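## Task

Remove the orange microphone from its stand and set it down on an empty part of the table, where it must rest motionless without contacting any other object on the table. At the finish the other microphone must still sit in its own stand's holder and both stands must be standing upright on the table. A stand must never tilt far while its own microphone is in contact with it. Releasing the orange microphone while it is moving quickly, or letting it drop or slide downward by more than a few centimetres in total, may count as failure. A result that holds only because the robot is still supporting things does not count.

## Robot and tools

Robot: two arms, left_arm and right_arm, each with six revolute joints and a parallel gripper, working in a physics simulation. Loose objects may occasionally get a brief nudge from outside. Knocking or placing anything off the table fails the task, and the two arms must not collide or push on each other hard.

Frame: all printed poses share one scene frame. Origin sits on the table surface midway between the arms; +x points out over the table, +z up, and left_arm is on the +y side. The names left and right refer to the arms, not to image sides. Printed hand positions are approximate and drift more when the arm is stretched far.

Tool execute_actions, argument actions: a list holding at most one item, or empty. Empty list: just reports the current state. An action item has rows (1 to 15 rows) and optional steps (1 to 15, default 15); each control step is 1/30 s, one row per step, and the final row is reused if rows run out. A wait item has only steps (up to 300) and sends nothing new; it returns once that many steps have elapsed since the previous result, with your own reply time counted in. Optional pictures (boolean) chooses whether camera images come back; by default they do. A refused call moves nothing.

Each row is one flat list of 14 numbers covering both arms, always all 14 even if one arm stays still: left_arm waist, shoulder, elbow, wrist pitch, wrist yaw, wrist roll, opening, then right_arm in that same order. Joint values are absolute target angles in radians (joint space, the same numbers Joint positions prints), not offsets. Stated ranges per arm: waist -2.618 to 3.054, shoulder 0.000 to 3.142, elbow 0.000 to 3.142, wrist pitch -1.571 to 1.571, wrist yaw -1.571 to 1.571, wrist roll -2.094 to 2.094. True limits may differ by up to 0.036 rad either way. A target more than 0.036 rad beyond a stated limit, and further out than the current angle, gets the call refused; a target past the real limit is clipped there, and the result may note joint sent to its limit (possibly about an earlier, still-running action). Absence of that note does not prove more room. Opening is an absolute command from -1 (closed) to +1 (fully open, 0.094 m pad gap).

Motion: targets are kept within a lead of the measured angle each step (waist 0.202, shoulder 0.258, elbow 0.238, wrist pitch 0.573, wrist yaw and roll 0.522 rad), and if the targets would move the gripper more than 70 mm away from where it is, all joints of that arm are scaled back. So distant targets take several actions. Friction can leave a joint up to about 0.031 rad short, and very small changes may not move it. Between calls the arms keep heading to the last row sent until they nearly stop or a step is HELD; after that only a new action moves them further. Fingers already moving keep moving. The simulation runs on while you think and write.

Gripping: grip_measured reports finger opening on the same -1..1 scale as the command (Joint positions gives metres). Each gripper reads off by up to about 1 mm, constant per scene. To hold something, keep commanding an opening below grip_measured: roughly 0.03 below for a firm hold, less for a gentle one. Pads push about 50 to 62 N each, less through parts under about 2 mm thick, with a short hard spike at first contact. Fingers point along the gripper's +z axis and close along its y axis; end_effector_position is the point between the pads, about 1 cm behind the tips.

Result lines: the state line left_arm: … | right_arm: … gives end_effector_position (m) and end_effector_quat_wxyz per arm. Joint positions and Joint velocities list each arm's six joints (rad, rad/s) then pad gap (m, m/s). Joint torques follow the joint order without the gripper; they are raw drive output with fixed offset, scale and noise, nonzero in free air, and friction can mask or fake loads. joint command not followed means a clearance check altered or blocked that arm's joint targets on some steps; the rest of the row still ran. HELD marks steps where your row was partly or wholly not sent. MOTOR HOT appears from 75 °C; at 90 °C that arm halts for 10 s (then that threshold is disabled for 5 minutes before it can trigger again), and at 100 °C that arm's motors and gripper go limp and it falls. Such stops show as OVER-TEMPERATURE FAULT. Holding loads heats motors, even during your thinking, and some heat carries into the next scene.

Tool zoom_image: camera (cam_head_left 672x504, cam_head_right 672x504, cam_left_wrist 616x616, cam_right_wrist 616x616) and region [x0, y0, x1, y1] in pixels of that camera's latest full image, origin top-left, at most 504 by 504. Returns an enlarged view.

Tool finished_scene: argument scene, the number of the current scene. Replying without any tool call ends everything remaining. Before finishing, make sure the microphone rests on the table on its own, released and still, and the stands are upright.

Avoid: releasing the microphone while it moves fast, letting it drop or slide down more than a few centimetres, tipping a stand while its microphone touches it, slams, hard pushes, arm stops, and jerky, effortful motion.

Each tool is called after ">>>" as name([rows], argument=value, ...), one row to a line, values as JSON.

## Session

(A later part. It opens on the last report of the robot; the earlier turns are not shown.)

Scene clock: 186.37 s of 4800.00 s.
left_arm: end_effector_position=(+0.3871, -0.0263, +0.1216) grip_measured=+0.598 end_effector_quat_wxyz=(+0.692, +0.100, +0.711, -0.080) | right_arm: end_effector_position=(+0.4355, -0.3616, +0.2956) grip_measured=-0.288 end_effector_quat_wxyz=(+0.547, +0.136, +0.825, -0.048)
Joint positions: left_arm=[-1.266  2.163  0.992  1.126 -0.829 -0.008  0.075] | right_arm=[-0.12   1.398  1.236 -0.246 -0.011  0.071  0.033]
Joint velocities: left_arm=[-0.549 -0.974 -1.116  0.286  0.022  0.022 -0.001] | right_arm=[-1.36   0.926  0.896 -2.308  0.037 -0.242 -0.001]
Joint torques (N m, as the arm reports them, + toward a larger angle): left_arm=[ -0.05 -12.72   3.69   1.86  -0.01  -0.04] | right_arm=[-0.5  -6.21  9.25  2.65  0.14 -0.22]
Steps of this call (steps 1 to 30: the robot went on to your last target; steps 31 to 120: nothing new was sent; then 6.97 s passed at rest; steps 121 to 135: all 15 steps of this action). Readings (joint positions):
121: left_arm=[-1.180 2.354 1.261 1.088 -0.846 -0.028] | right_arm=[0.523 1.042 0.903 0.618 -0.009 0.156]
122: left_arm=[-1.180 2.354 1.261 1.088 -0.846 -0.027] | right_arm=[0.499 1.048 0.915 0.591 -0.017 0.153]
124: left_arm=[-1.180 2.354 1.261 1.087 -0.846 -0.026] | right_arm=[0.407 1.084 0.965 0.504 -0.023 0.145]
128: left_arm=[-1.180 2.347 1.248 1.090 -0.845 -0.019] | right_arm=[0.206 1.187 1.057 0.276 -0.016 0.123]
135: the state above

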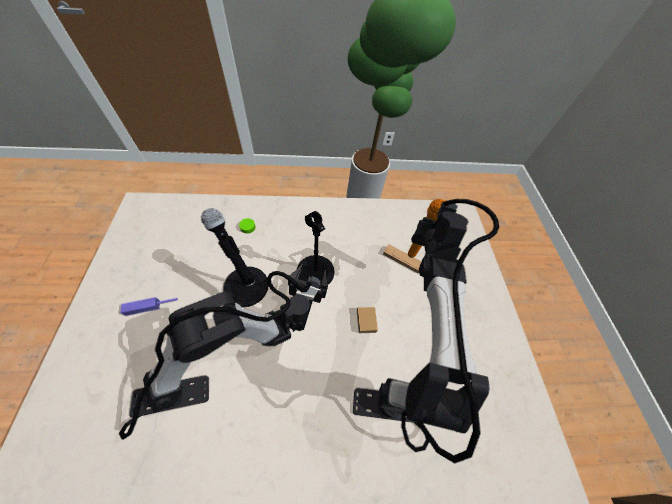

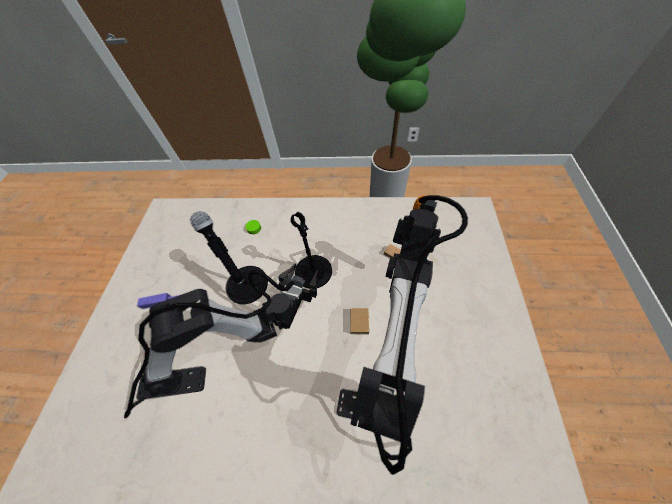

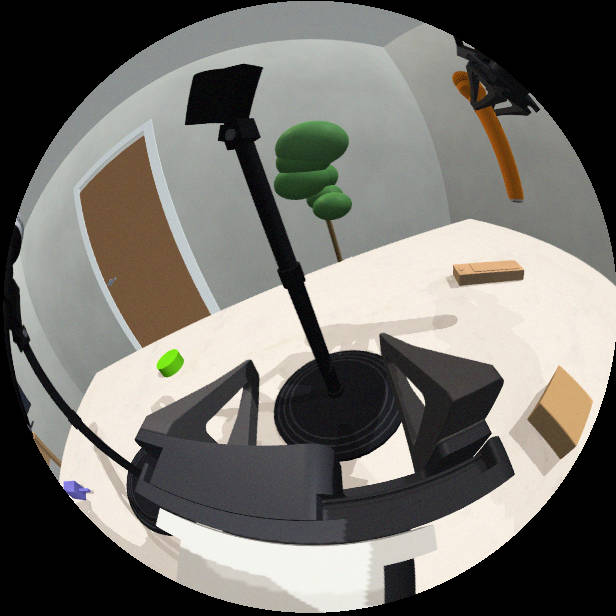

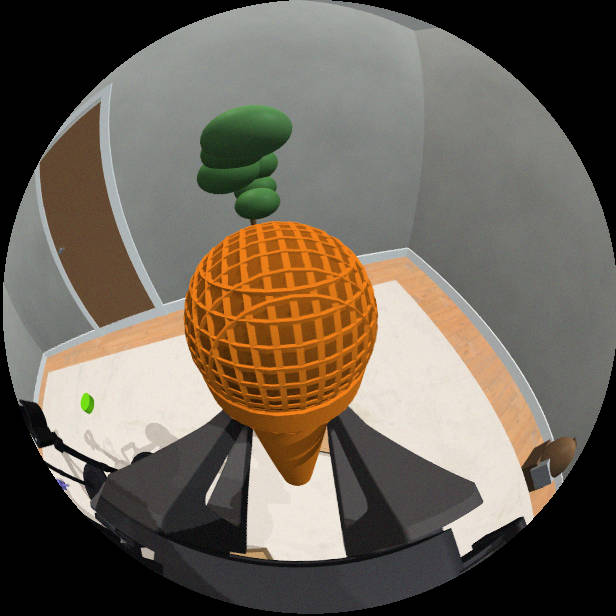

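>>> execute_actions([
  {"rows": [[-1.31,2.04,0.88,1.15,-0.75,0,0.6,-0.36,1.51,1.38,-0.92,0,0,-0.33],[-1.32,1.99,0.86,1.12,-0.69,0,0.6,-0.36,1.53,1.40,-0.99,0,0,-0.33],[-1.33,1.94,0.83,1.09,-0.63,0,0.6,-0.36,1.55,1.42,-1.06,0,0,-0.33],[-1.34,1.89,0.81,1.06,-0.57,0,0.6,-0.36,1.57,1.44,-1.13,0,0,-0.33],[-1.35,1.84,0.78,1.03,-0.51,0,0.6,-0.36,1.60,1.46,-1.20,0,0,-0.33],[-1.36,1.79,0.76,1.00,-0.45,0,0.6,-0.36,1.63,1.48,-1.26,0,0,-0.33],[-1.38,1.74,0.73,0.97,-0.39,0,0.6,-0.36,1.66,1.50,-1.31,0,0,-0.33],[-1.39,1.69,0.71,0.94,-0.33,0,0.6,-0.36,1.69,1.51,-1.35,0,0,-0.33],[-1.40,1.64,0.68,0.91,-0.27,0,0.6,-0.36,1.72,1.51,-1.36,0,0,-0.33],[-1.42,1.60,0.66,0.88,-0.21,0,0.6,-0.36,1.75,1.51,-1.36,0,0,-0.33],[-1.43,1.56,0.63,0.85,-0.15,0,0.6,-0.36,1.78,1.51,-1.36,0,0,-0.33],[-1.44,1.53,0.61,0.82,-0.09,0,0.6,-0.36,1.81,1.51,-1.36,0,0,-0.33],[-1.45,1.50,0.60,0.80,-0.03,0,0.6,-0.36,1.83,1.51,-1.36,0,0,-0.33],[-1.45,1.50,0.60,0.80,0,0,0.6,-0.36,1.845,1.51,-1.36,0,0,-0.33]], "steps": 15},
], pictures=false)

>>> execute_actions([
  {"steps": 20},
])

Scene clock: 196.80 s of 4800.00 s.
left_arm: end_effector_position=(+0.2035, -0.0553, +0.2340) grip_measured=+0.598 end_effector_quat_wxyz=(+0.612, +0.357, +0.599, -0.372) | right_arm: end_effector_position=(+0.2812, -0.4047, +0.0999) grip_measured=-0.288 end_effector_quat_wxyz=(-0.028, +0.257, +0.966, +0.004)
Joint positions: left_arm=[-1.443  1.507  0.632  0.901 -0.178 -0.005  0.075] | right_arm=[-0.366  1.827  1.493 -1.294  0.005  0.011  0.033]
Joint velocities: left_arm=[-0.144 -0.3   -0.198 -0.462  1.223  0.007 -0.001] | right_arm=[-0.002  0.672 -0.007 -0.256 -0.066 -0.007  0.   ]
Joint torques (N m, as the arm reports them, + toward a larger angle): left_arm=[-0.07 -5.89  4.47  1.65 -0.05  0.01] | right_arm=[  0.6  -10.15   7.4    0.03  -0.1   -0.18]
Steps of this call (steps 1 to 45: the robot went on to your last target; steps 46 to 130: nothing new was sent; then 5.60 s passed at rest; steps 131 to 145: all 15 steps of this action). Readings (joint positions):
131: left_arm=[-1.306 2.092 0.927 1.169 -0.809 -0.005] | right_arm=[-0.366 1.498 1.337 -0.856 0.006 0.011]
132: left_arm=[-1.306 2.076 0.910 1.157 -0.789 -0.005] | right_arm=[-0.366 1.502 1.349 -0.878 0.006 0.011]
134: left_arm=[-1.311 2.009 0.859 1.117 -0.729 -0.005] | right_arm=[-0.366 1.523 1.387 -0.948 0.006 0.011]
138: left_arm=[-1.353 1.800 0.764 1.032 -0.552 -0.005] | right_arm=[-0.366 1.613 1.472 -1.130 0.006 0.011]
145: the state above

Scene clock: 197.47 s of 4800.00 s.
left_arm: end_effector_position=(+0.1747, -0.0637, +0.2070) grip_measured=+0.598 end_effector_quat_wxyz=(+0.550, +0.429, +0.594, -0.400) | right_arm: end_effector_position=(+0.2734, -0.4003, +0.0918) grip_measured=-0.288 end_effector_quat_wxyz=(-0.059, +0.257, +0.965, +0.012)
Joint positions: left_arm=[-1.446  1.501  0.617  0.809 -0.01  -0.005  0.075] | right_arm=[-0.366  1.856  1.493 -1.329  0.005  0.011  0.033]
Joint velocities: left_arm=[-0.027 -0.002 -0.022  0.022 -0.022  0.007  0.   ] | right_arm=[ 0.002 -0.017 -0.007  0.037  0.037  0.066 -0.001]
Joint torques (N m, as the arm reports them, + toward a larger angle): left_arm=[-0.34 -6.73  4.76  1.89  0.05  0.02] | right_arm=[ 0.59 -9.34  7.2  -0.11 -0.13 -0.21]
Steps of this call (steps 1 to 20: the robot went on to your last target). Readings (joint positions):
1: left_arm=[-1.446 1.502 0.628 0.888 -0.142 -0.005] | right_arm=[-0.366 1.845 1.493 -1.301 0.005 0.011]
2: left_arm=[-1.446 1.501 0.626 0.875 -0.114 -0.005] | right_arm=[-0.366 1.855 1.493 -1.306 0.005 0.011]
4: left_arm=[-1.446 1.501 0.620 0.848 -0.075 -0.005] | right_arm=[-0.366 1.857 1.493 -1.314 0.005 0.011]
8: left_arm=[-1.446 1.501 0.617 0.820 -0.035 -0.005] | right_arm=[-0.366 1.856 1.493 -1.324 0.005 0.011]
20: the state above

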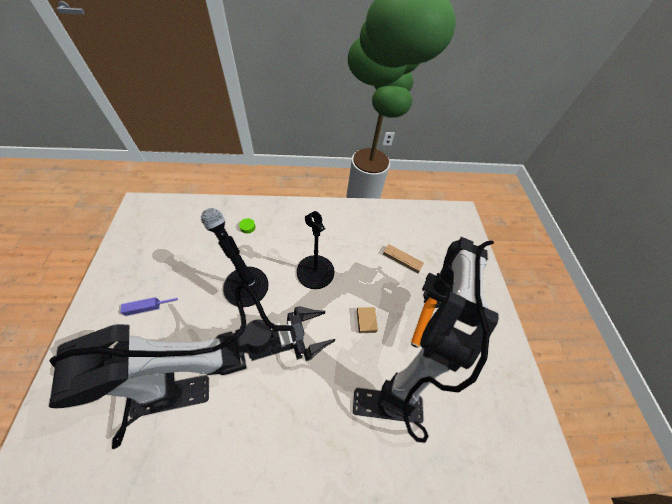

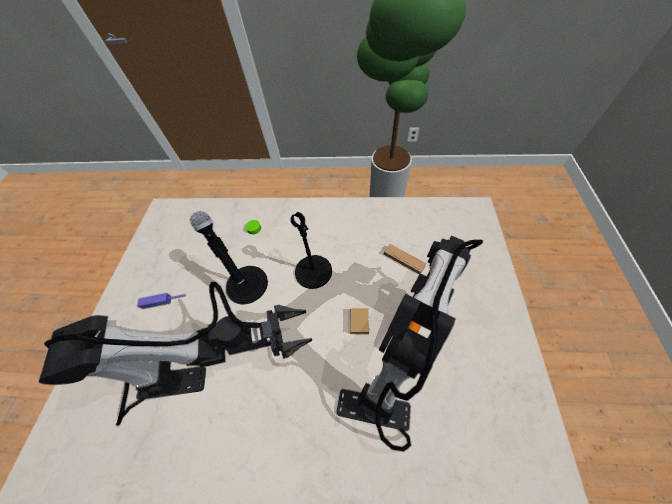

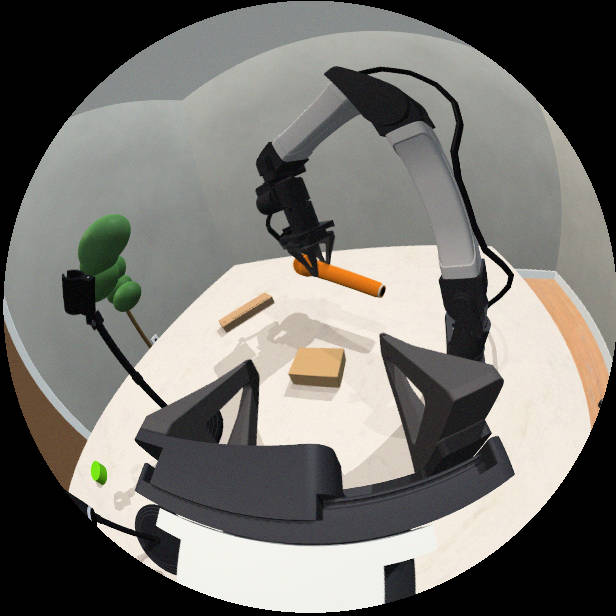

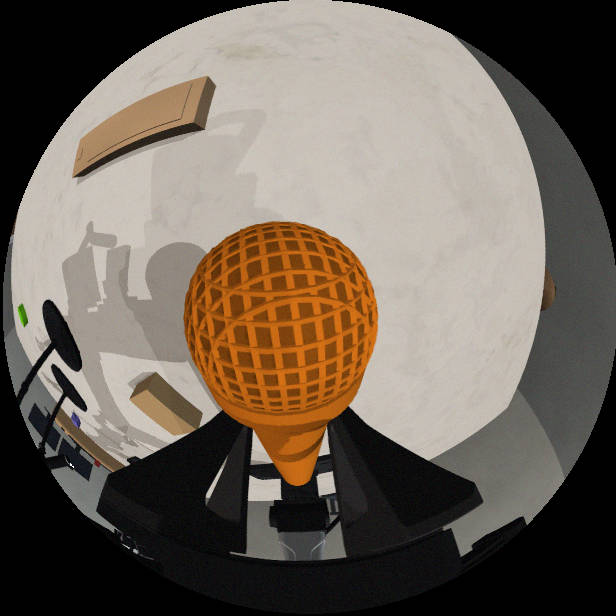

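>>> execute_actions([
  {"rows": [[-1.45,1.50,0.61,0.80,0,0,0.6,-0.36,1.86,1.475,-1.31,0,0,-0.33],[-1.45,1.50,0.61,0.80,0,0,0.6,-0.36,1.865,1.46,-1.295,0,0,-0.33],[-1.45,1.50,0.61,0.80,0,0,0.6,-0.36,1.87,1.445,-1.28,0,0,-0.33],[-1.45,1.50,0.61,0.80,0,0,0.6,-0.36,1.875,1.43,-1.26,0,0,-0.33],[-1.45,1.50,0.61,0.80,0,0,0.6,-0.36,1.88,1.415,-1.245,0,0,-0.33],[-1.45,1.50,0.61,0.80,0,0,0.6,-0.36,1.885,1.40,-1.23,0,0,-0.33],[-1.45,1.50,0.61,0.80,0,0,0.6,-0.36,1.89,1.385,-1.21,0,0,-0.33],[-1.45,1.50,0.61,0.80,0,0,0.6,-0.36,1.895,1.37,-1.195,0,0,-0.33],[-1.45,1.50,0.61,0.80,0,0,0.6,-0.36,1.90,1.355,-1.18,0,0,-0.33],[-1.45,1.50,0.61,0.80,0,0,0.6,-0.36,1.905,1.345,-1.17,0,0,-0.33]], "steps": 15},
], pictures=false)

>>> execute_actions([
  {"steps": 10},
])

>>> zoom_image(camera="cam_left_wrist", region=[250, 220, 430, 350])

Scene clock: 204.27 s of 4800.00 s.
left_arm: end_effector_position=(+0.1744, -0.0638, +0.2068) grip_measured=+0.598 end_effector_quat_wxyz=(+0.549, +0.430, +0.594, -0.400) | right_arm: end_effector_position=(+0.2647, -0.3954, +0.0457) grip_measured=-0.288 end_effector_quat_wxyz=(-0.082, +0.256, +0.963, +0.018)
Joint positions: left_arm=[-1.446  1.501  0.617  0.808 -0.009 -0.005  0.075] | right_arm=[-0.366  1.901  1.358 -1.197  0.005  0.011  0.033]
Joint velocities: left_arm=[-0.007  0.017  0.002  0.022  0.022 -0.081  0.001] | right_arm=[-0.007 -0.017  0.002  0.11  -0.022  0.037  0.001]
Joint torques (N m, as the arm reports them, + toward a larger angle): left_arm=[-0.35 -6.72  5.44  1.93  0.05  0.01] | right_arm=[ 0.64 -8.68  5.13  0.12 -0.13 -0.23]
Steps of this call (steps 1 to 15: the robot went on to your last target; steps 16 to 100: nothing new was sent; then 2.97 s passed at rest; steps 101 to 115: all 15 steps of this action). Readings (joint positions):
101: left_arm=[-1.446 1.501 0.617 0.808 -0.009 -0.005] | right_arm=[-0.366 1.856 1.493 -1.328 0.005 0.011]
102: left_arm=[-1.446 1.501 0.617 0.808 -0.009 -0.005] | right_arm=[-0.366 1.856 1.491 -1.324 0.005 0.011]
104: left_arm=[-1.446 1.501 0.617 0.808 -0.009 -0.005] | right_arm=[-0.366 1.856 1.477 -1.305 0.005 0.011]
108: left_arm=[-1.446 1.501 0.617 0.808 -0.009 -0.005] | right_arm=[-0.366 1.865 1.419 -1.256 0.005 0.011]
115: the state above

Scene clock: 204.60 s of 4800.00 s.
left_arm: end_effector_position=(+0.1744, -0.0638, +0.2068) grip_measured=+0.598 end_effector_quat_wxyz=(+0.549, +0.430, +0.594, -0.400) | right_arm: end_effector_position=(+0.2692, -0.3979, +0.0449) grip_measured=-0.288 end_effector_quat_wxyz=(-0.072, +0.256, +0.964, +0.016)
Joint positions: left_arm=[-1.446  1.501  0.617  0.808 -0.009 -0.005  0.075] | right_arm=[-0.366  1.901  1.358 -1.176  0.005  0.011  0.033]
Joint velocities: left_arm=[ 0.012 -0.007  0.012 -0.037 -0.007 -0.051  0.   ] | right_arm=[-0.002 -0.007  0.002  0.007 -0.051 -0.037  0.   ]
Joint torques (N m, as the arm reports them, + toward a larger angle): left_arm=[-0.37 -6.7   5.45  1.93  0.06  0.  ] | right_arm=[ 0.61 -8.42  4.71  0.19 -0.14 -0.23]
Steps of this call (steps 1 to 10: the robot went on to your last target). Readings (joint positions):
1: left_arm=[-1.446 1.501 0.617 0.808 -0.009 -0.005] | right_arm=[-0.366 1.901 1.358 -1.193 0.005 0.011]
2: left_arm=[-1.446 1.501 0.617 0.808 -0.009 -0.005] | right_arm=[-0.366 1.901 1.358 -1.189 0.005 0.011]
4: left_arm=[-1.446 1.501 0.617 0.808 -0.009 -0.005] | right_arm=[-0.366 1.901 1.358 -1.182 0.005 0.011]
8: left_arm=[-1.446 1.501 0.617 0.808 -0.009 -0.005] | right_arm=[-0.366 1.901 1.358 -1.177 0.005 0.011]
10: the state above

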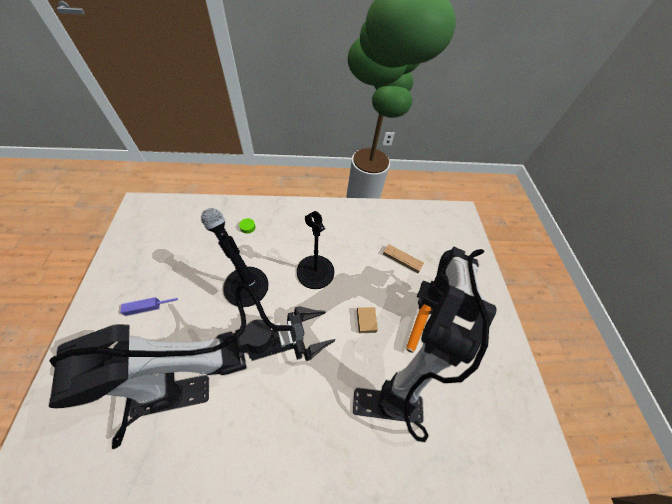

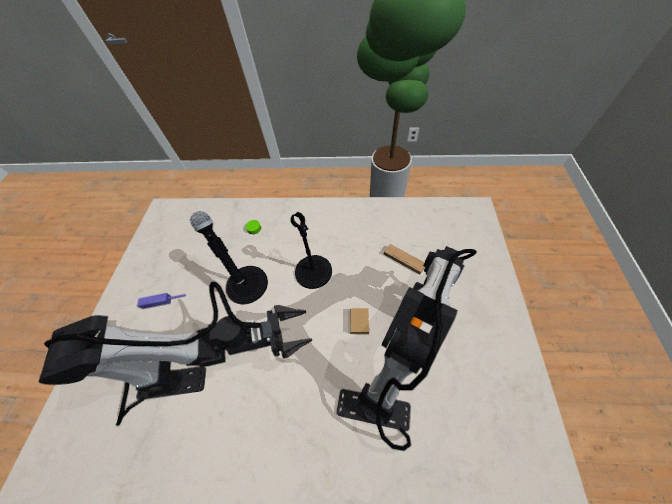

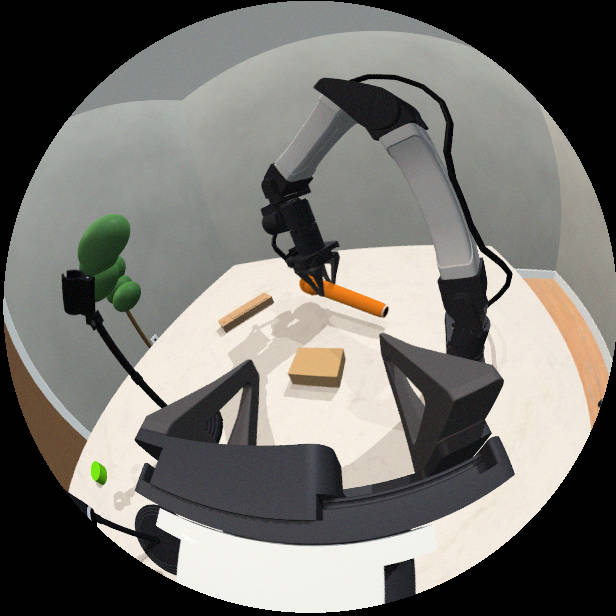

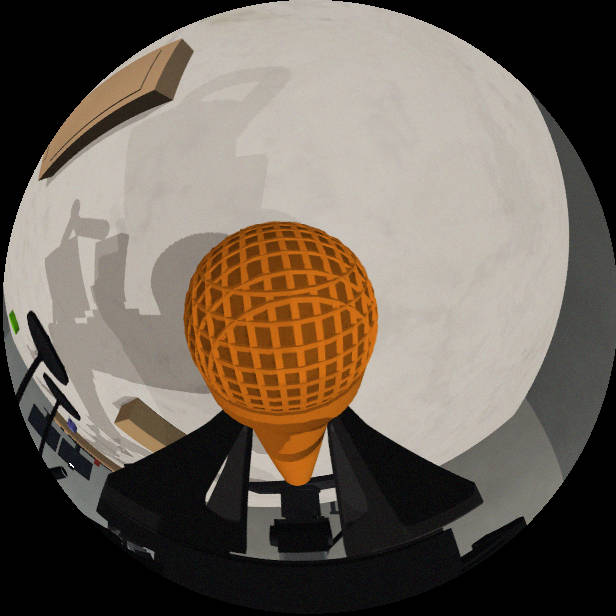

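Region (250, 220, 430, 350) of cam_left_wrist's 616x616 image, scaled by 2.800, with more detail than that image has.

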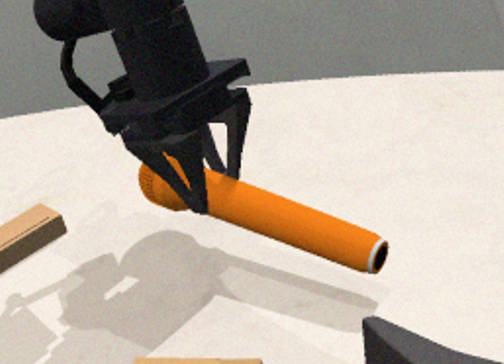

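>>> execute_actions([
  {"rows": [[-1.45,1.50,0.61,0.80,0,0,0.6,-0.36,1.912,1.35,-1.165,0,0,-0.33],[-1.45,1.50,0.61,0.80,0,0,0.6,-0.36,1.918,1.35,-1.16,0,0,-0.33],[-1.45,1.50,0.61,0.80,0,0,0.6,-0.36,1.924,1.35,-1.158,0,0,-0.33],[-1.45,1.50,0.61,0.80,0,0,0.6,-0.36,1.93,1.35,-1.155,0,0,-0.33],[-1.45,1.50,0.61,0.80,0,0,0.6,-0.36,1.936,1.35,-1.152,0,0,-0.33],[-1.45,1.50,0.61,0.80,0,0,0.6,-0.36,1.942,1.35,-1.149,0,0,-0.33],[-1.45,1.50,0.61,0.80,0,0,0.6,-0.36,1.948,1.35,-1.146,0,0,-0.33],[-1.45,1.50,0.61,0.80,0,0,0.6,-0.36,1.954,1.35,-1.143,0,0,-0.33],[-1.45,1.50,0.61,0.80,0,0,0.6,-0.36,1.96,1.35,-1.14,0,0,-0.33]], "steps": 15},
])

>>> zoom_image(camera="cam_left_wrist", region=[250, 220, 430, 350])

Scene clock: 210.47 s of 4800.00 s.
left_arm: end_effector_position=(+0.1743, -0.0638, +0.2068) grip_measured=+0.598 end_effector_quat_wxyz=(+0.549, +0.430, +0.594, -0.401) | right_arm: end_effector_position=(+0.2721, -0.3996, +0.0293) grip_measured=-0.288 end_effector_quat_wxyz=(-0.082, +0.256, +0.963, +0.018)
Joint positions: left_arm=[-1.446  1.501  0.617  0.808 -0.008 -0.005  0.075] | right_arm=[-0.366  1.951  1.358 -1.147  0.005  0.011  0.033]
Joint velocities: left_arm=[-0.012 -0.017 -0.012 -0.022  0.007  0.022  0.   ] | right_arm=[ 0.012 -0.002 -0.012  0.037 -0.007  0.007 -0.   ]
Joint torques (N m, as the arm reports them, + toward a larger angle): left_arm=[-0.34 -6.72  5.45  1.93  0.04  0.01] | right_arm=[ 0.47 -8.13  4.92  0.15 -0.15 -0.25]
Steps of this call (steps 1 to 30: the robot went on to your last target; steps 31 to 120: nothing new was sent; then 1.37 s passed at rest; steps 121 to 135: all 15 steps of this action). Readings (joint positions):
121: left_arm=[-1.446 1.501 0.617 0.808 -0.009 -0.005] | right_arm=[-0.366 1.901 1.358 -1.175 0.005 0.011]
122: left_arm=[-1.446 1.501 0.617 0.808 -0.009 -0.005] | right_arm=[-0.366 1.901 1.358 -1.174 0.005 0.011]
124: left_arm=[-1.446 1.501 0.617 0.808 -0.009 -0.005] | right_arm=[-0.366 1.903 1.358 -1.170 0.005 0.011]
128: left_arm=[-1.446 1.501 0.617 0.808 -0.009 -0.005] | right_arm=[-0.366 1.924 1.358 -1.160 0.005 0.011]
135: the state above

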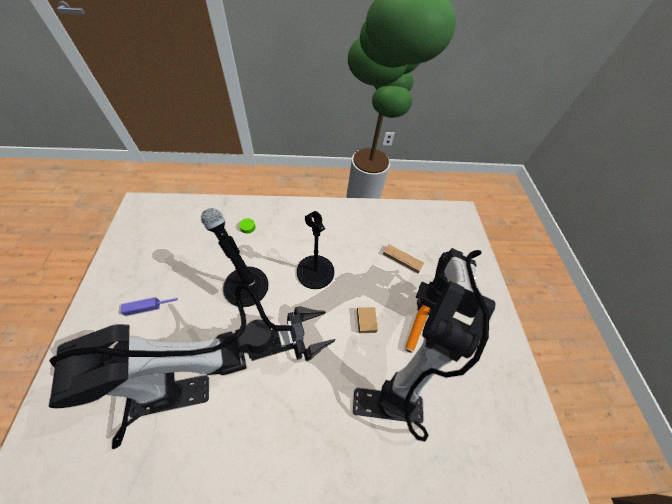

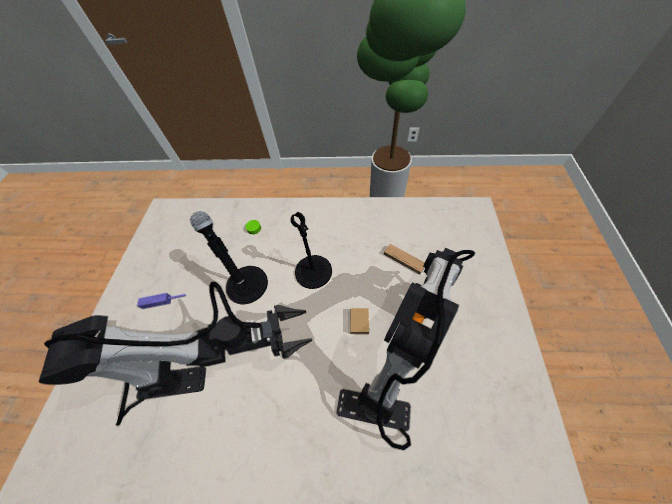

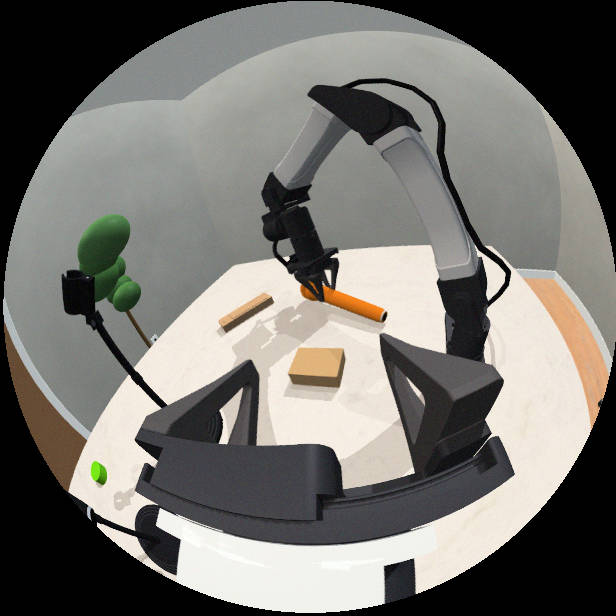

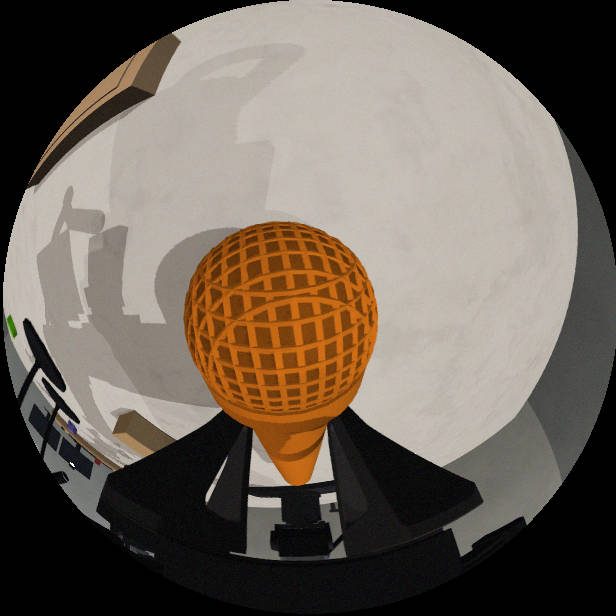

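Region (250, 220, 430, 350) of cam_left_wrist's 616x616 image, scaled by 2.800, with more detail than that image has.

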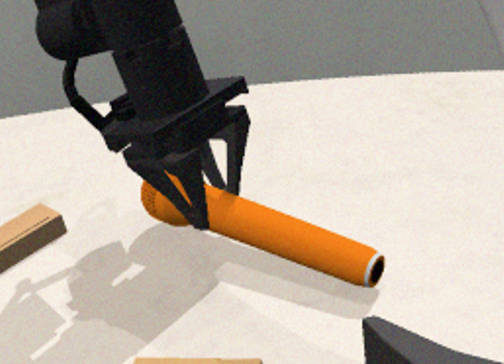

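>>> execute_actions([
  {"rows": [[-1.45,1.50,0.61,0.80,0,0,0.6,-0.36,1.965,1.35,-1.135,0,0,-0.33],[-1.45,1.50,0.61,0.80,0,0,0.6,-0.36,1.97,1.35,-1.13,0,0,-0.33],[-1.45,1.50,0.61,0.80,0,0,0.6,-0.36,1.975,1.35,-1.125,0,0,-0.33],[-1.45,1.50,0.61,0.80,0,0,0.6,-0.36,1.98,1.35,-1.12,0,0,-0.33],[-1.45,1.50,0.61,0.80,0,0,0.6,-0.36,1.985,1.35,-1.115,0,0,-0.33],[-1.45,1.50,0.61,0.80,0,0,0.6,-0.36,1.99,1.35,-1.11,0,0,-0.33],[-1.45,1.50,0.61,0.80,0,0,0.6,-0.36,1.995,1.35,-1.105,0,0,-0.33],[-1.45,1.50,0.61,0.80,0,0,0.6,-0.36,2.0,1.35,-1.10,0,0,-0.33]], "steps": 15},
])

>>> zoom_image(camera="cam_left_wrist", region=[250, 220, 430, 350])

Scene clock: 214.63 s of 4800.00 s.
left_arm: end_effector_position=(+0.1743, -0.0638, +0.2068) grip_measured=+0.598 end_effector_quat_wxyz=(+0.549, +0.430, +0.594, -0.401) | right_arm: end_effector_position=(+0.2743, -0.4008, +0.0241) grip_measured=-0.288 end_effector_quat_wxyz=(-0.082, +0.256, +0.963, +0.018)
Joint positions: left_arm=[-1.446  1.501  0.617  0.808 -0.008 -0.005  0.075] | right_arm=[-0.366  1.966  1.358 -1.131  0.005  0.011  0.033]
Joint velocities: left_arm=[ 0.002 -0.012 -0.012 -0.007 -0.066  0.007  0.001] | right_arm=[ 0.002  0.007  0.002  0.051 -0.022 -0.081 -0.001]
Joint torques (N m, as the arm reports them, + toward a larger angle): left_arm=[-0.33 -6.69  5.5   1.93  0.05  0.  ] | right_arm=[ 0.72 -6.69  5.03  0.39 -0.13 -0.17]
Steps of this call (steps 1 to 15: the robot went on to your last target; steps 16 to 100: nothing new was sent; then 0.33 s passed at rest; steps 101 to 115: all 15 steps of this action). Readings (joint positions):
101: left_arm=[-1.446 1.501 0.617 0.808 -0.008 -0.005] | right_arm=[-0.366 1.951 1.358 -1.144 0.005 0.011]
102: left_arm=[-1.446 1.501 0.617 0.808 -0.008 -0.005] | right_arm=[-0.366 1.951 1.358 -1.143 0.005 0.011]
104: left_arm=[-1.446 1.501 0.617 0.808 -0.008 -0.005] | right_arm=[-0.366 1.953 1.358 -1.139 0.005 0.011]
108: left_arm=[-1.446 1.501 0.617 0.808 -0.008 -0.005] | right_arm=[-0.366 1.966 1.358 -1.131 0.005 0.011]
115: the state above

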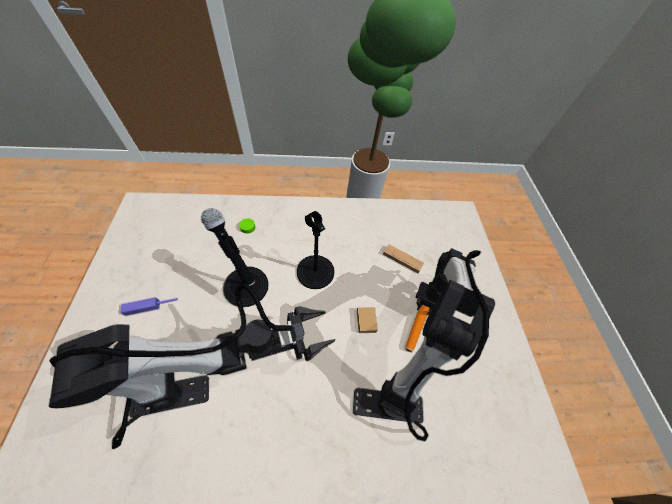

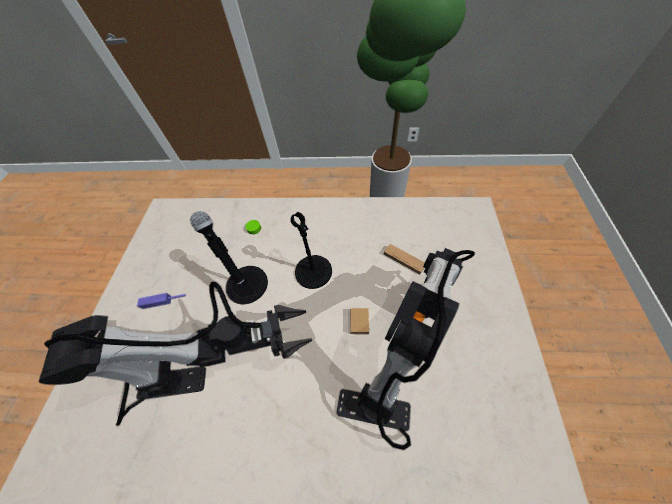

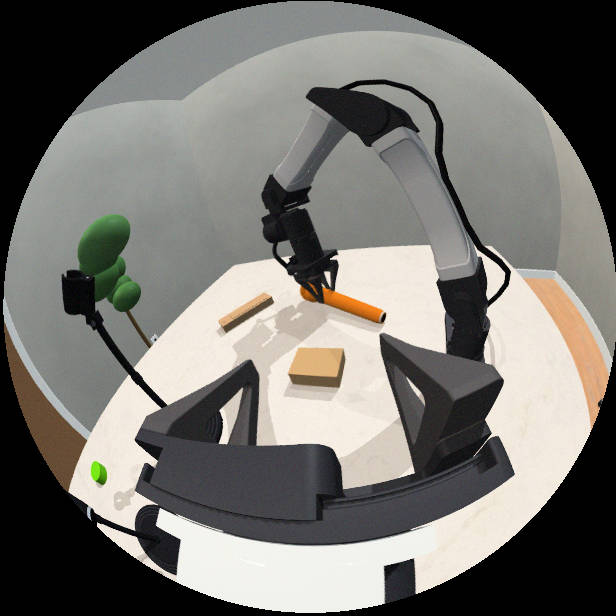

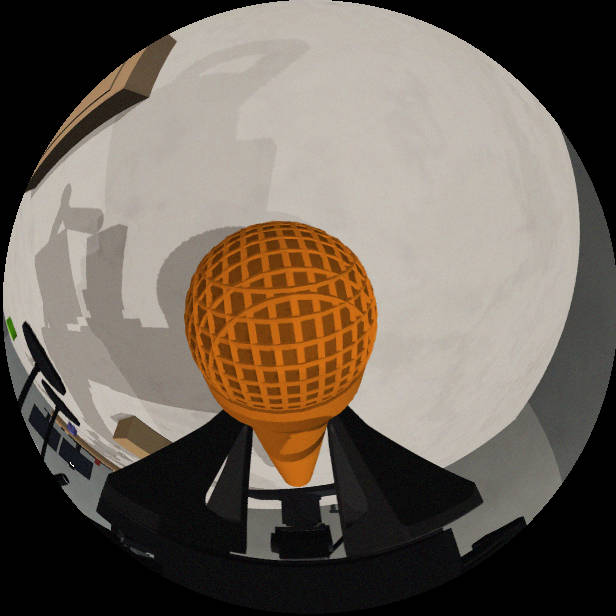

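Region (250, 220, 430, 350) of cam_left_wrist's 616x616 image, scaled by 2.800, with more detail than that image has.

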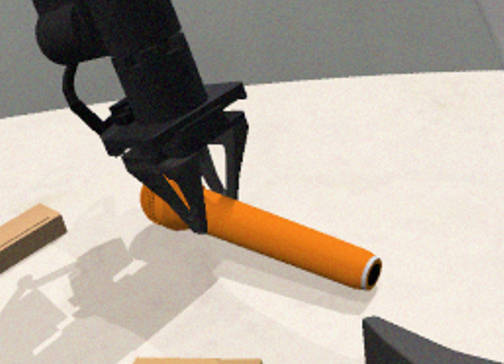

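>>> execute_actions([
  {"rows": [[-1.45,1.50,0.61,0.80,0,0,0.6,-0.36,2.0,1.35,-1.14,0,0,-0.33],[-1.45,1.50,0.61,0.80,0,0,0.6,-0.36,2.0,1.35,-1.16,0,0,-0.33],[-1.45,1.50,0.61,0.80,0,0,0.6,-0.36,2.0,1.35,-1.175,0,0,-0.33]], "steps": 12},
], pictures=false)

>>> execute_actions([
  {"rows": [[-1.45,1.50,0.61,0.80,0,0,0.6,-0.36,1.975,1.355,-1.145,0,0,-0.30],[-1.45,1.50,0.61,0.80,0,0,0.6,-0.36,1.975,1.355,-1.145,0,0,-0.285],[-1.45,1.50,0.61,0.80,0,0,0.6,-0.36,1.975,1.355,-1.145,0,0,-0.27],[-1.45,1.50,0.61,0.80,0,0,0.6,-0.36,1.975,1.355,-1.145,0,0,-0.25],[-1.45,1.50,0.61,0.80,0,0,0.6,-0.36,1.975,1.355,-1.145,0,0,-0.2],[-1.45,1.50,0.61,0.80,0,0,0.6,-0.36,1.975,1.355,-1.145,0,0,-0.1],[-1.45,1.50,0.61,0.80,0,0,0.6,-0.36,1.975,1.355,-1.145,0,0,0.05],[-1.45,1.50,0.61,0.80,0,0,0.6,-0.36,1.975,1.355,-1.145,0,0,0.2],[-1.45,1.50,0.61,0.80,0,0,0.6,-0.36,1.975,1.355,-1.145,0,0,0.35],[-1.45,1.50,0.61,0.80,0,0,0.6,-0.36,1.975,1.355,-1.145,0,0,0.5]], "steps": 15},
], pictures=false)

>>> execute_actions([
  {"rows": [[-1.45,1.50,0.61,0.80,0,0,0.6,-0.36,1.93,1.37,-1.18,0,0,0.5],[-1.45,1.50,0.61,0.80,0,0,0.6,-0.36,1.91,1.38,-1.21,0,0,0.5],[-1.45,1.50,0.61,0.80,0,0,0.6,-0.36,1.89,1.39,-1.24,0,0,0.5],[-1.45,1.50,0.61,0.80,0,0,0.6,-0.36,1.87,1.40,-1.27,0,0,0.5],[-1.45,1.50,0.61,0.80,0,0,0.6,-0.36,1.84,1.41,-1.30,0,0,0.5],[-1.45,1.50,0.61,0.80,0,0,0.6,-0.36,1.81,1.42,-1.33,0,0,0.5],[-1.45,1.50,0.61,0.80,0,0,0.6,-0.36,1.78,1.42,-1.35,0,0,0.5],[-1.45,1.50,0.61,0.80,0,0,0.6,-0.36,1.74,1.42,-1.36,0,0,0.5],[-1.45,1.50,0.61,0.80,0,0,0.6,-0.36,1.70,1.42,-1.36,0,0,0.5],[-1.45,1.50,0.61,0.80,0,0,0.6,-0.36,1.66,1.42,-1.36,0,0,0.5],[-1.45,1.50,0.61,0.80,0,0,0.6,-0.36,1.62,1.42,-1.36,0,0,0.5]], "steps": 15},
])

Scene clock: 224.33 s of 4800.00 s.
left_arm: end_effector_position=(+0.1743, -0.0638, +0.2068) grip_measured=+0.598 end_effector_quat_wxyz=(+0.549, +0.430, +0.594, -0.401) | right_arm: end_effector_position=(+0.2740, -0.4006, +0.0242) grip_measured=-0.288 end_effector_quat_wxyz=(-0.082, +0.256, +0.963, +0.018)
Joint positions: left_arm=[-1.446  1.501  0.617  0.808 -0.008 -0.005  0.075] | right_arm=[-0.366  1.966  1.358 -1.132  0.005  0.011  0.033]
Joint velocities: left_arm=[-0.002 -0.022  0.012 -0.022 -0.095 -0.022 -0.   ] | right_arm=[ 0.007  0.007 -0.002  0.051 -0.066  0.037 -0.   ]
Joint torques (N m, as the arm reports them, + toward a larger angle): left_arm=[-0.35 -6.7   5.48  1.93  0.05  0.02] | right_arm=[ 0.58 -6.55  5.03 -0.36 -0.11 -0.2 ]
Steps of this call (steps 1 to 15: the robot went on to your last target; steps 16 to 100: nothing new was sent; then 5.97 s passed at rest; steps 101 to 112: all 12 steps of this action). Readings (joint positions):
101: left_arm=[-1.446 1.501 0.617 0.808 -0.008 -0.005] | right_arm=[-0.366 1.966 1.358 -1.131 0.005 0.011]
102: left_arm=[-1.446 1.501 0.617 0.808 -0.008 -0.005] | right_arm=[-0.366 1.966 1.358 -1.131 0.005 0.011]
104: left_arm=[-1.446 1.501 0.617 0.808 -0.008 -0.005] | right_arm=[-0.366 1.966 1.358 -1.132 0.005 0.011]
108: left_arm=[-1.446 1.501 0.617 0.808 -0.008 -0.005] | right_arm=[-0.366 1.966 1.358 -1.132 0.005 0.011]
112: the state above

Scene clock: 224.83 s of 4800.00 s.
left_arm: end_effector_position=(+0.1743, -0.0638, +0.2068) grip_measured=+0.598 end_effector_quat_wxyz=(+0.549, +0.430, +0.594, -0.401) | right_arm: end_effector_position=(+0.2739, -0.4006, +0.0242) grip_measured=+0.497 end_effector_quat_wxyz=(-0.083, +0.256, +0.963, +0.018)
Joint positions: left_arm=[-1.446  1.501  0.617  0.808 -0.008 -0.005  0.075] | right_arm=[-0.366  1.966  1.358 -1.132  0.005  0.01   0.07 ]
Joint velocities: left_arm=[-0.022 -0.002 -0.022 -0.037 -0.037  0.037 -0.001] | right_arm=[-0.002 -0.002  0.007 -0.037 -0.007  0.125  0.   ]
Joint torques (N m, as the arm reports them, + toward a larger angle): left_arm=[-0.36 -6.7   5.44  1.93  0.05  0.  ] | right_arm=[ 0.68 -8.55  5.17 -0.03 -0.09 -0.24]
Steps of this call (steps 1 to 15: all 15 steps of this action). Readings (joint positions):
1: left_arm=[-1.446 1.501 0.617 0.808 -0.008 -0.005] | right_arm=[-0.366 1.966 1.358 -1.132 0.005 0.011]
2: left_arm=[-1.446 1.501 0.617 0.808 -0.008 -0.005] | right_arm=[-0.366 1.966 1.358 -1.132 0.005 0.011]
4: left_arm=[-1.446 1.501 0.617 0.808 -0.008 -0.005] | right_arm=[-0.366 1.966 1.358 -1.132 0.005 0.011]
8: left_arm=[-1.446 1.501 0.617 0.808 -0.008 -0.005] | right_arm=[-0.366 1.966 1.358 -1.132 0.005 0.011]
15: the state above

Scene clock: 225.33 s of 4800.00 s.
left_arm: end_effector_position=(+0.1743, -0.0638, +0.2068) grip_measured=+0.598 end_effector_quat_wxyz=(+0.549, +0.430, +0.594, -0.401) | right_arm: end_effector_position=(+0.2568, -0.3910, +0.1461) grip_measured=+0.497 end_effector_quat_wxyz=(+0.030, +0.257, +0.966, -0.010)
Joint positions: left_arm=[-1.446  1.501  0.617  0.808 -0.008 -0.005  0.075] | right_arm=[-0.366  1.603  1.419 -1.323  0.005  0.01   0.07 ]
Joint velocities: left_arm=[-0.012 -0.007 -0.002 -0.037 -0.037 -0.007  0.001] | right_arm=[-0.007 -0.168  0.051 -0.11   0.037 -0.11   0.   ]
Joint torques (N m, as the arm reports them, + toward a larger angle): left_arm=[-0.32 -6.72  5.46  1.93  0.05  0.01] | right_arm=[ 0.72 -4.56  6.    0.49 -0.08 -0.23]
Steps of this call (steps 1 to 15: all 15 steps of this action). Readings (joint positions):
1: left_arm=[-1.446 1.501 0.617 0.808 -0.008 -0.005] | right_arm=[-0.366 1.964 1.358 -1.134 0.005 0.010]
2: left_arm=[-1.446 1.501 0.617 0.808 -0.008 -0.005] | right_arm=[-0.366 1.958 1.358 -1.142 0.005 0.010]
4: left_arm=[-1.446 1.501 0.617 0.808 -0.008 -0.005] | right_arm=[-0.366 1.930 1.361 -1.171 0.005 0.010]
8: left_arm=[-1.446 1.501 0.617 0.808 -0.008 -0.005] | right_arm=[-0.366 1.822 1.392 -1.253 0.005 0.010]
15: the state above

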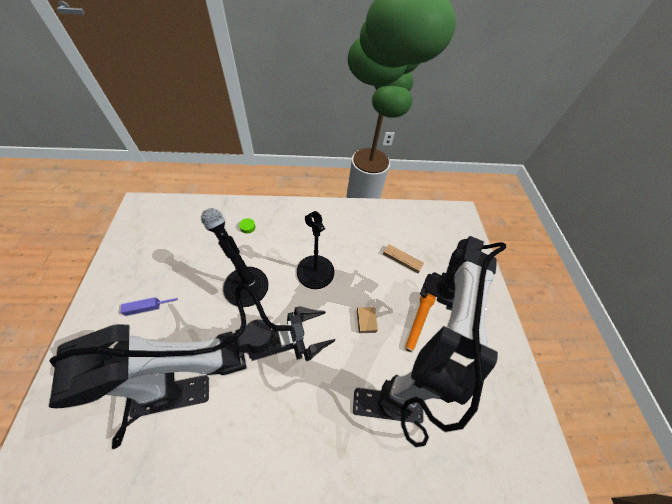

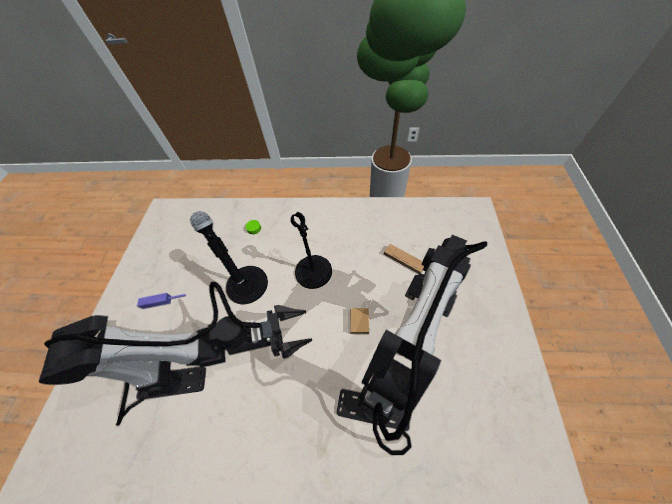

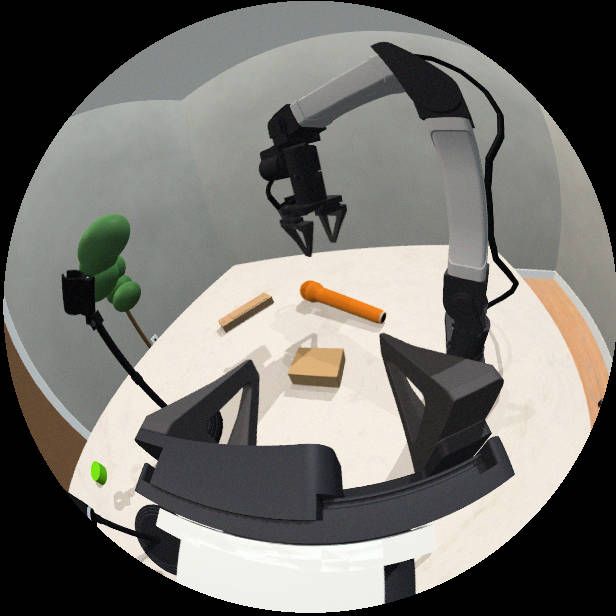

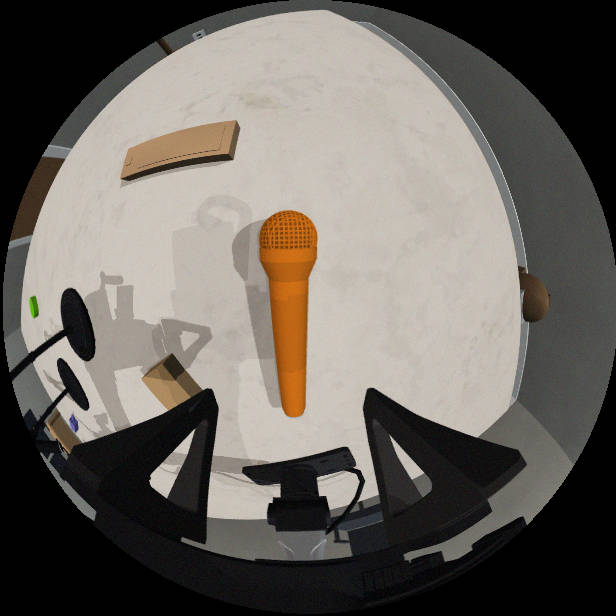

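>>> execute_actions(actions=[])

Scene clock: 228.87 s of 4800.00 s.
left_arm: end_effector_position=(+0.1743, -0.0638, +0.2068) grip_measured=+0.598 end_effector_quat_wxyz=(+0.549, +0.430, +0.594, -0.401) | right_arm: end_effector_position=(+0.2539, -0.3894, +0.1459) grip_measured=+0.497 end_effector_quat_wxyz=(+0.023, +0.257, +0.966, -0.009)
Joint positions: left_arm=[-1.446  1.501  0.617  0.808 -0.008 -0.005  0.075] | right_arm=[-0.366  1.604  1.42  -1.338  0.005  0.01   0.07 ]
Joint velocities: left_arm=[ 0.007 -0.012  0.002 -0.007 -0.051 -0.022 -0.   ] | right_arm=[-0.002  0.002 -0.002  0.007 -0.007 -0.037  0.   ]
Joint torques (N m, as the arm reports them, + toward a larger angle): left_arm=[-0.34 -6.73  5.47  1.94  0.04  0.01] | right_arm=[ 0.61 -5.09  6.34  0.37 -0.17 -0.19]
Steps of this call (steps 1 to 30: the robot went on to your last target; steps 31 to 106: nothing new was sent). Readings (joint positions):
1: left_arm=[-1.446 1.501 0.617 0.808 -0.008 -0.005] | right_arm=[-0.366 1.602 1.420 -1.327 0.005 0.010]
2: left_arm=[-1.446 1.501 0.617 0.808 -0.008 -0.005] | right_arm=[-0.366 1.602 1.420 -1.329 0.005 0.010]
4: left_arm=[-1.446 1.501 0.617 0.808 -0.008 -0.005] | right_arm=[-0.366 1.604 1.420 -1.333 0.005 0.010]
8: left_arm=[-1.446 1.501 0.617 0.808 -0.008 -0.005] | right_arm=[-0.366 1.604 1.420 -1.336 0.005 0.010]
106: the state above
All arms were judged still, so your last target was given up. Only a new action makes them travel on or press farther. Fingers that are still opening or closing keep moving.

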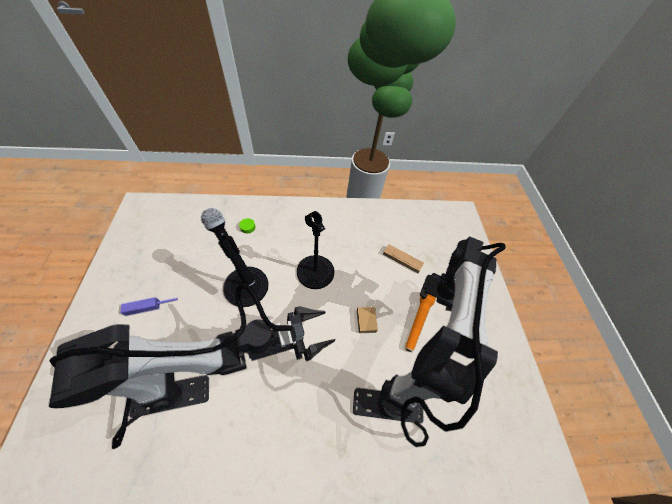

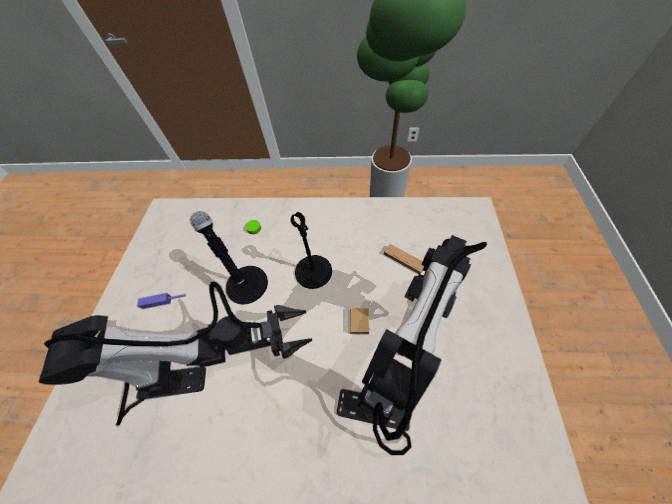

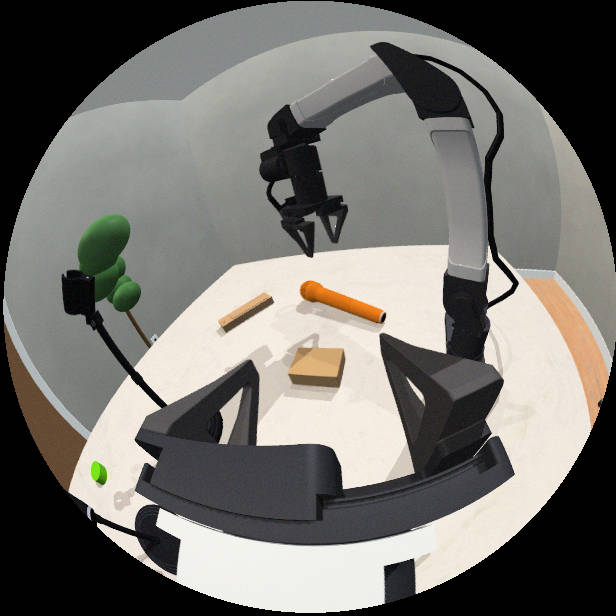

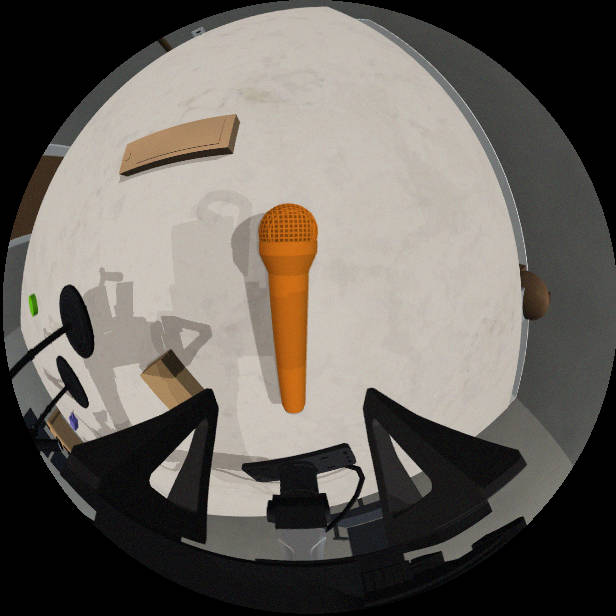

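>>> finished_scene(scene=2)

The scene is finished: the task was done.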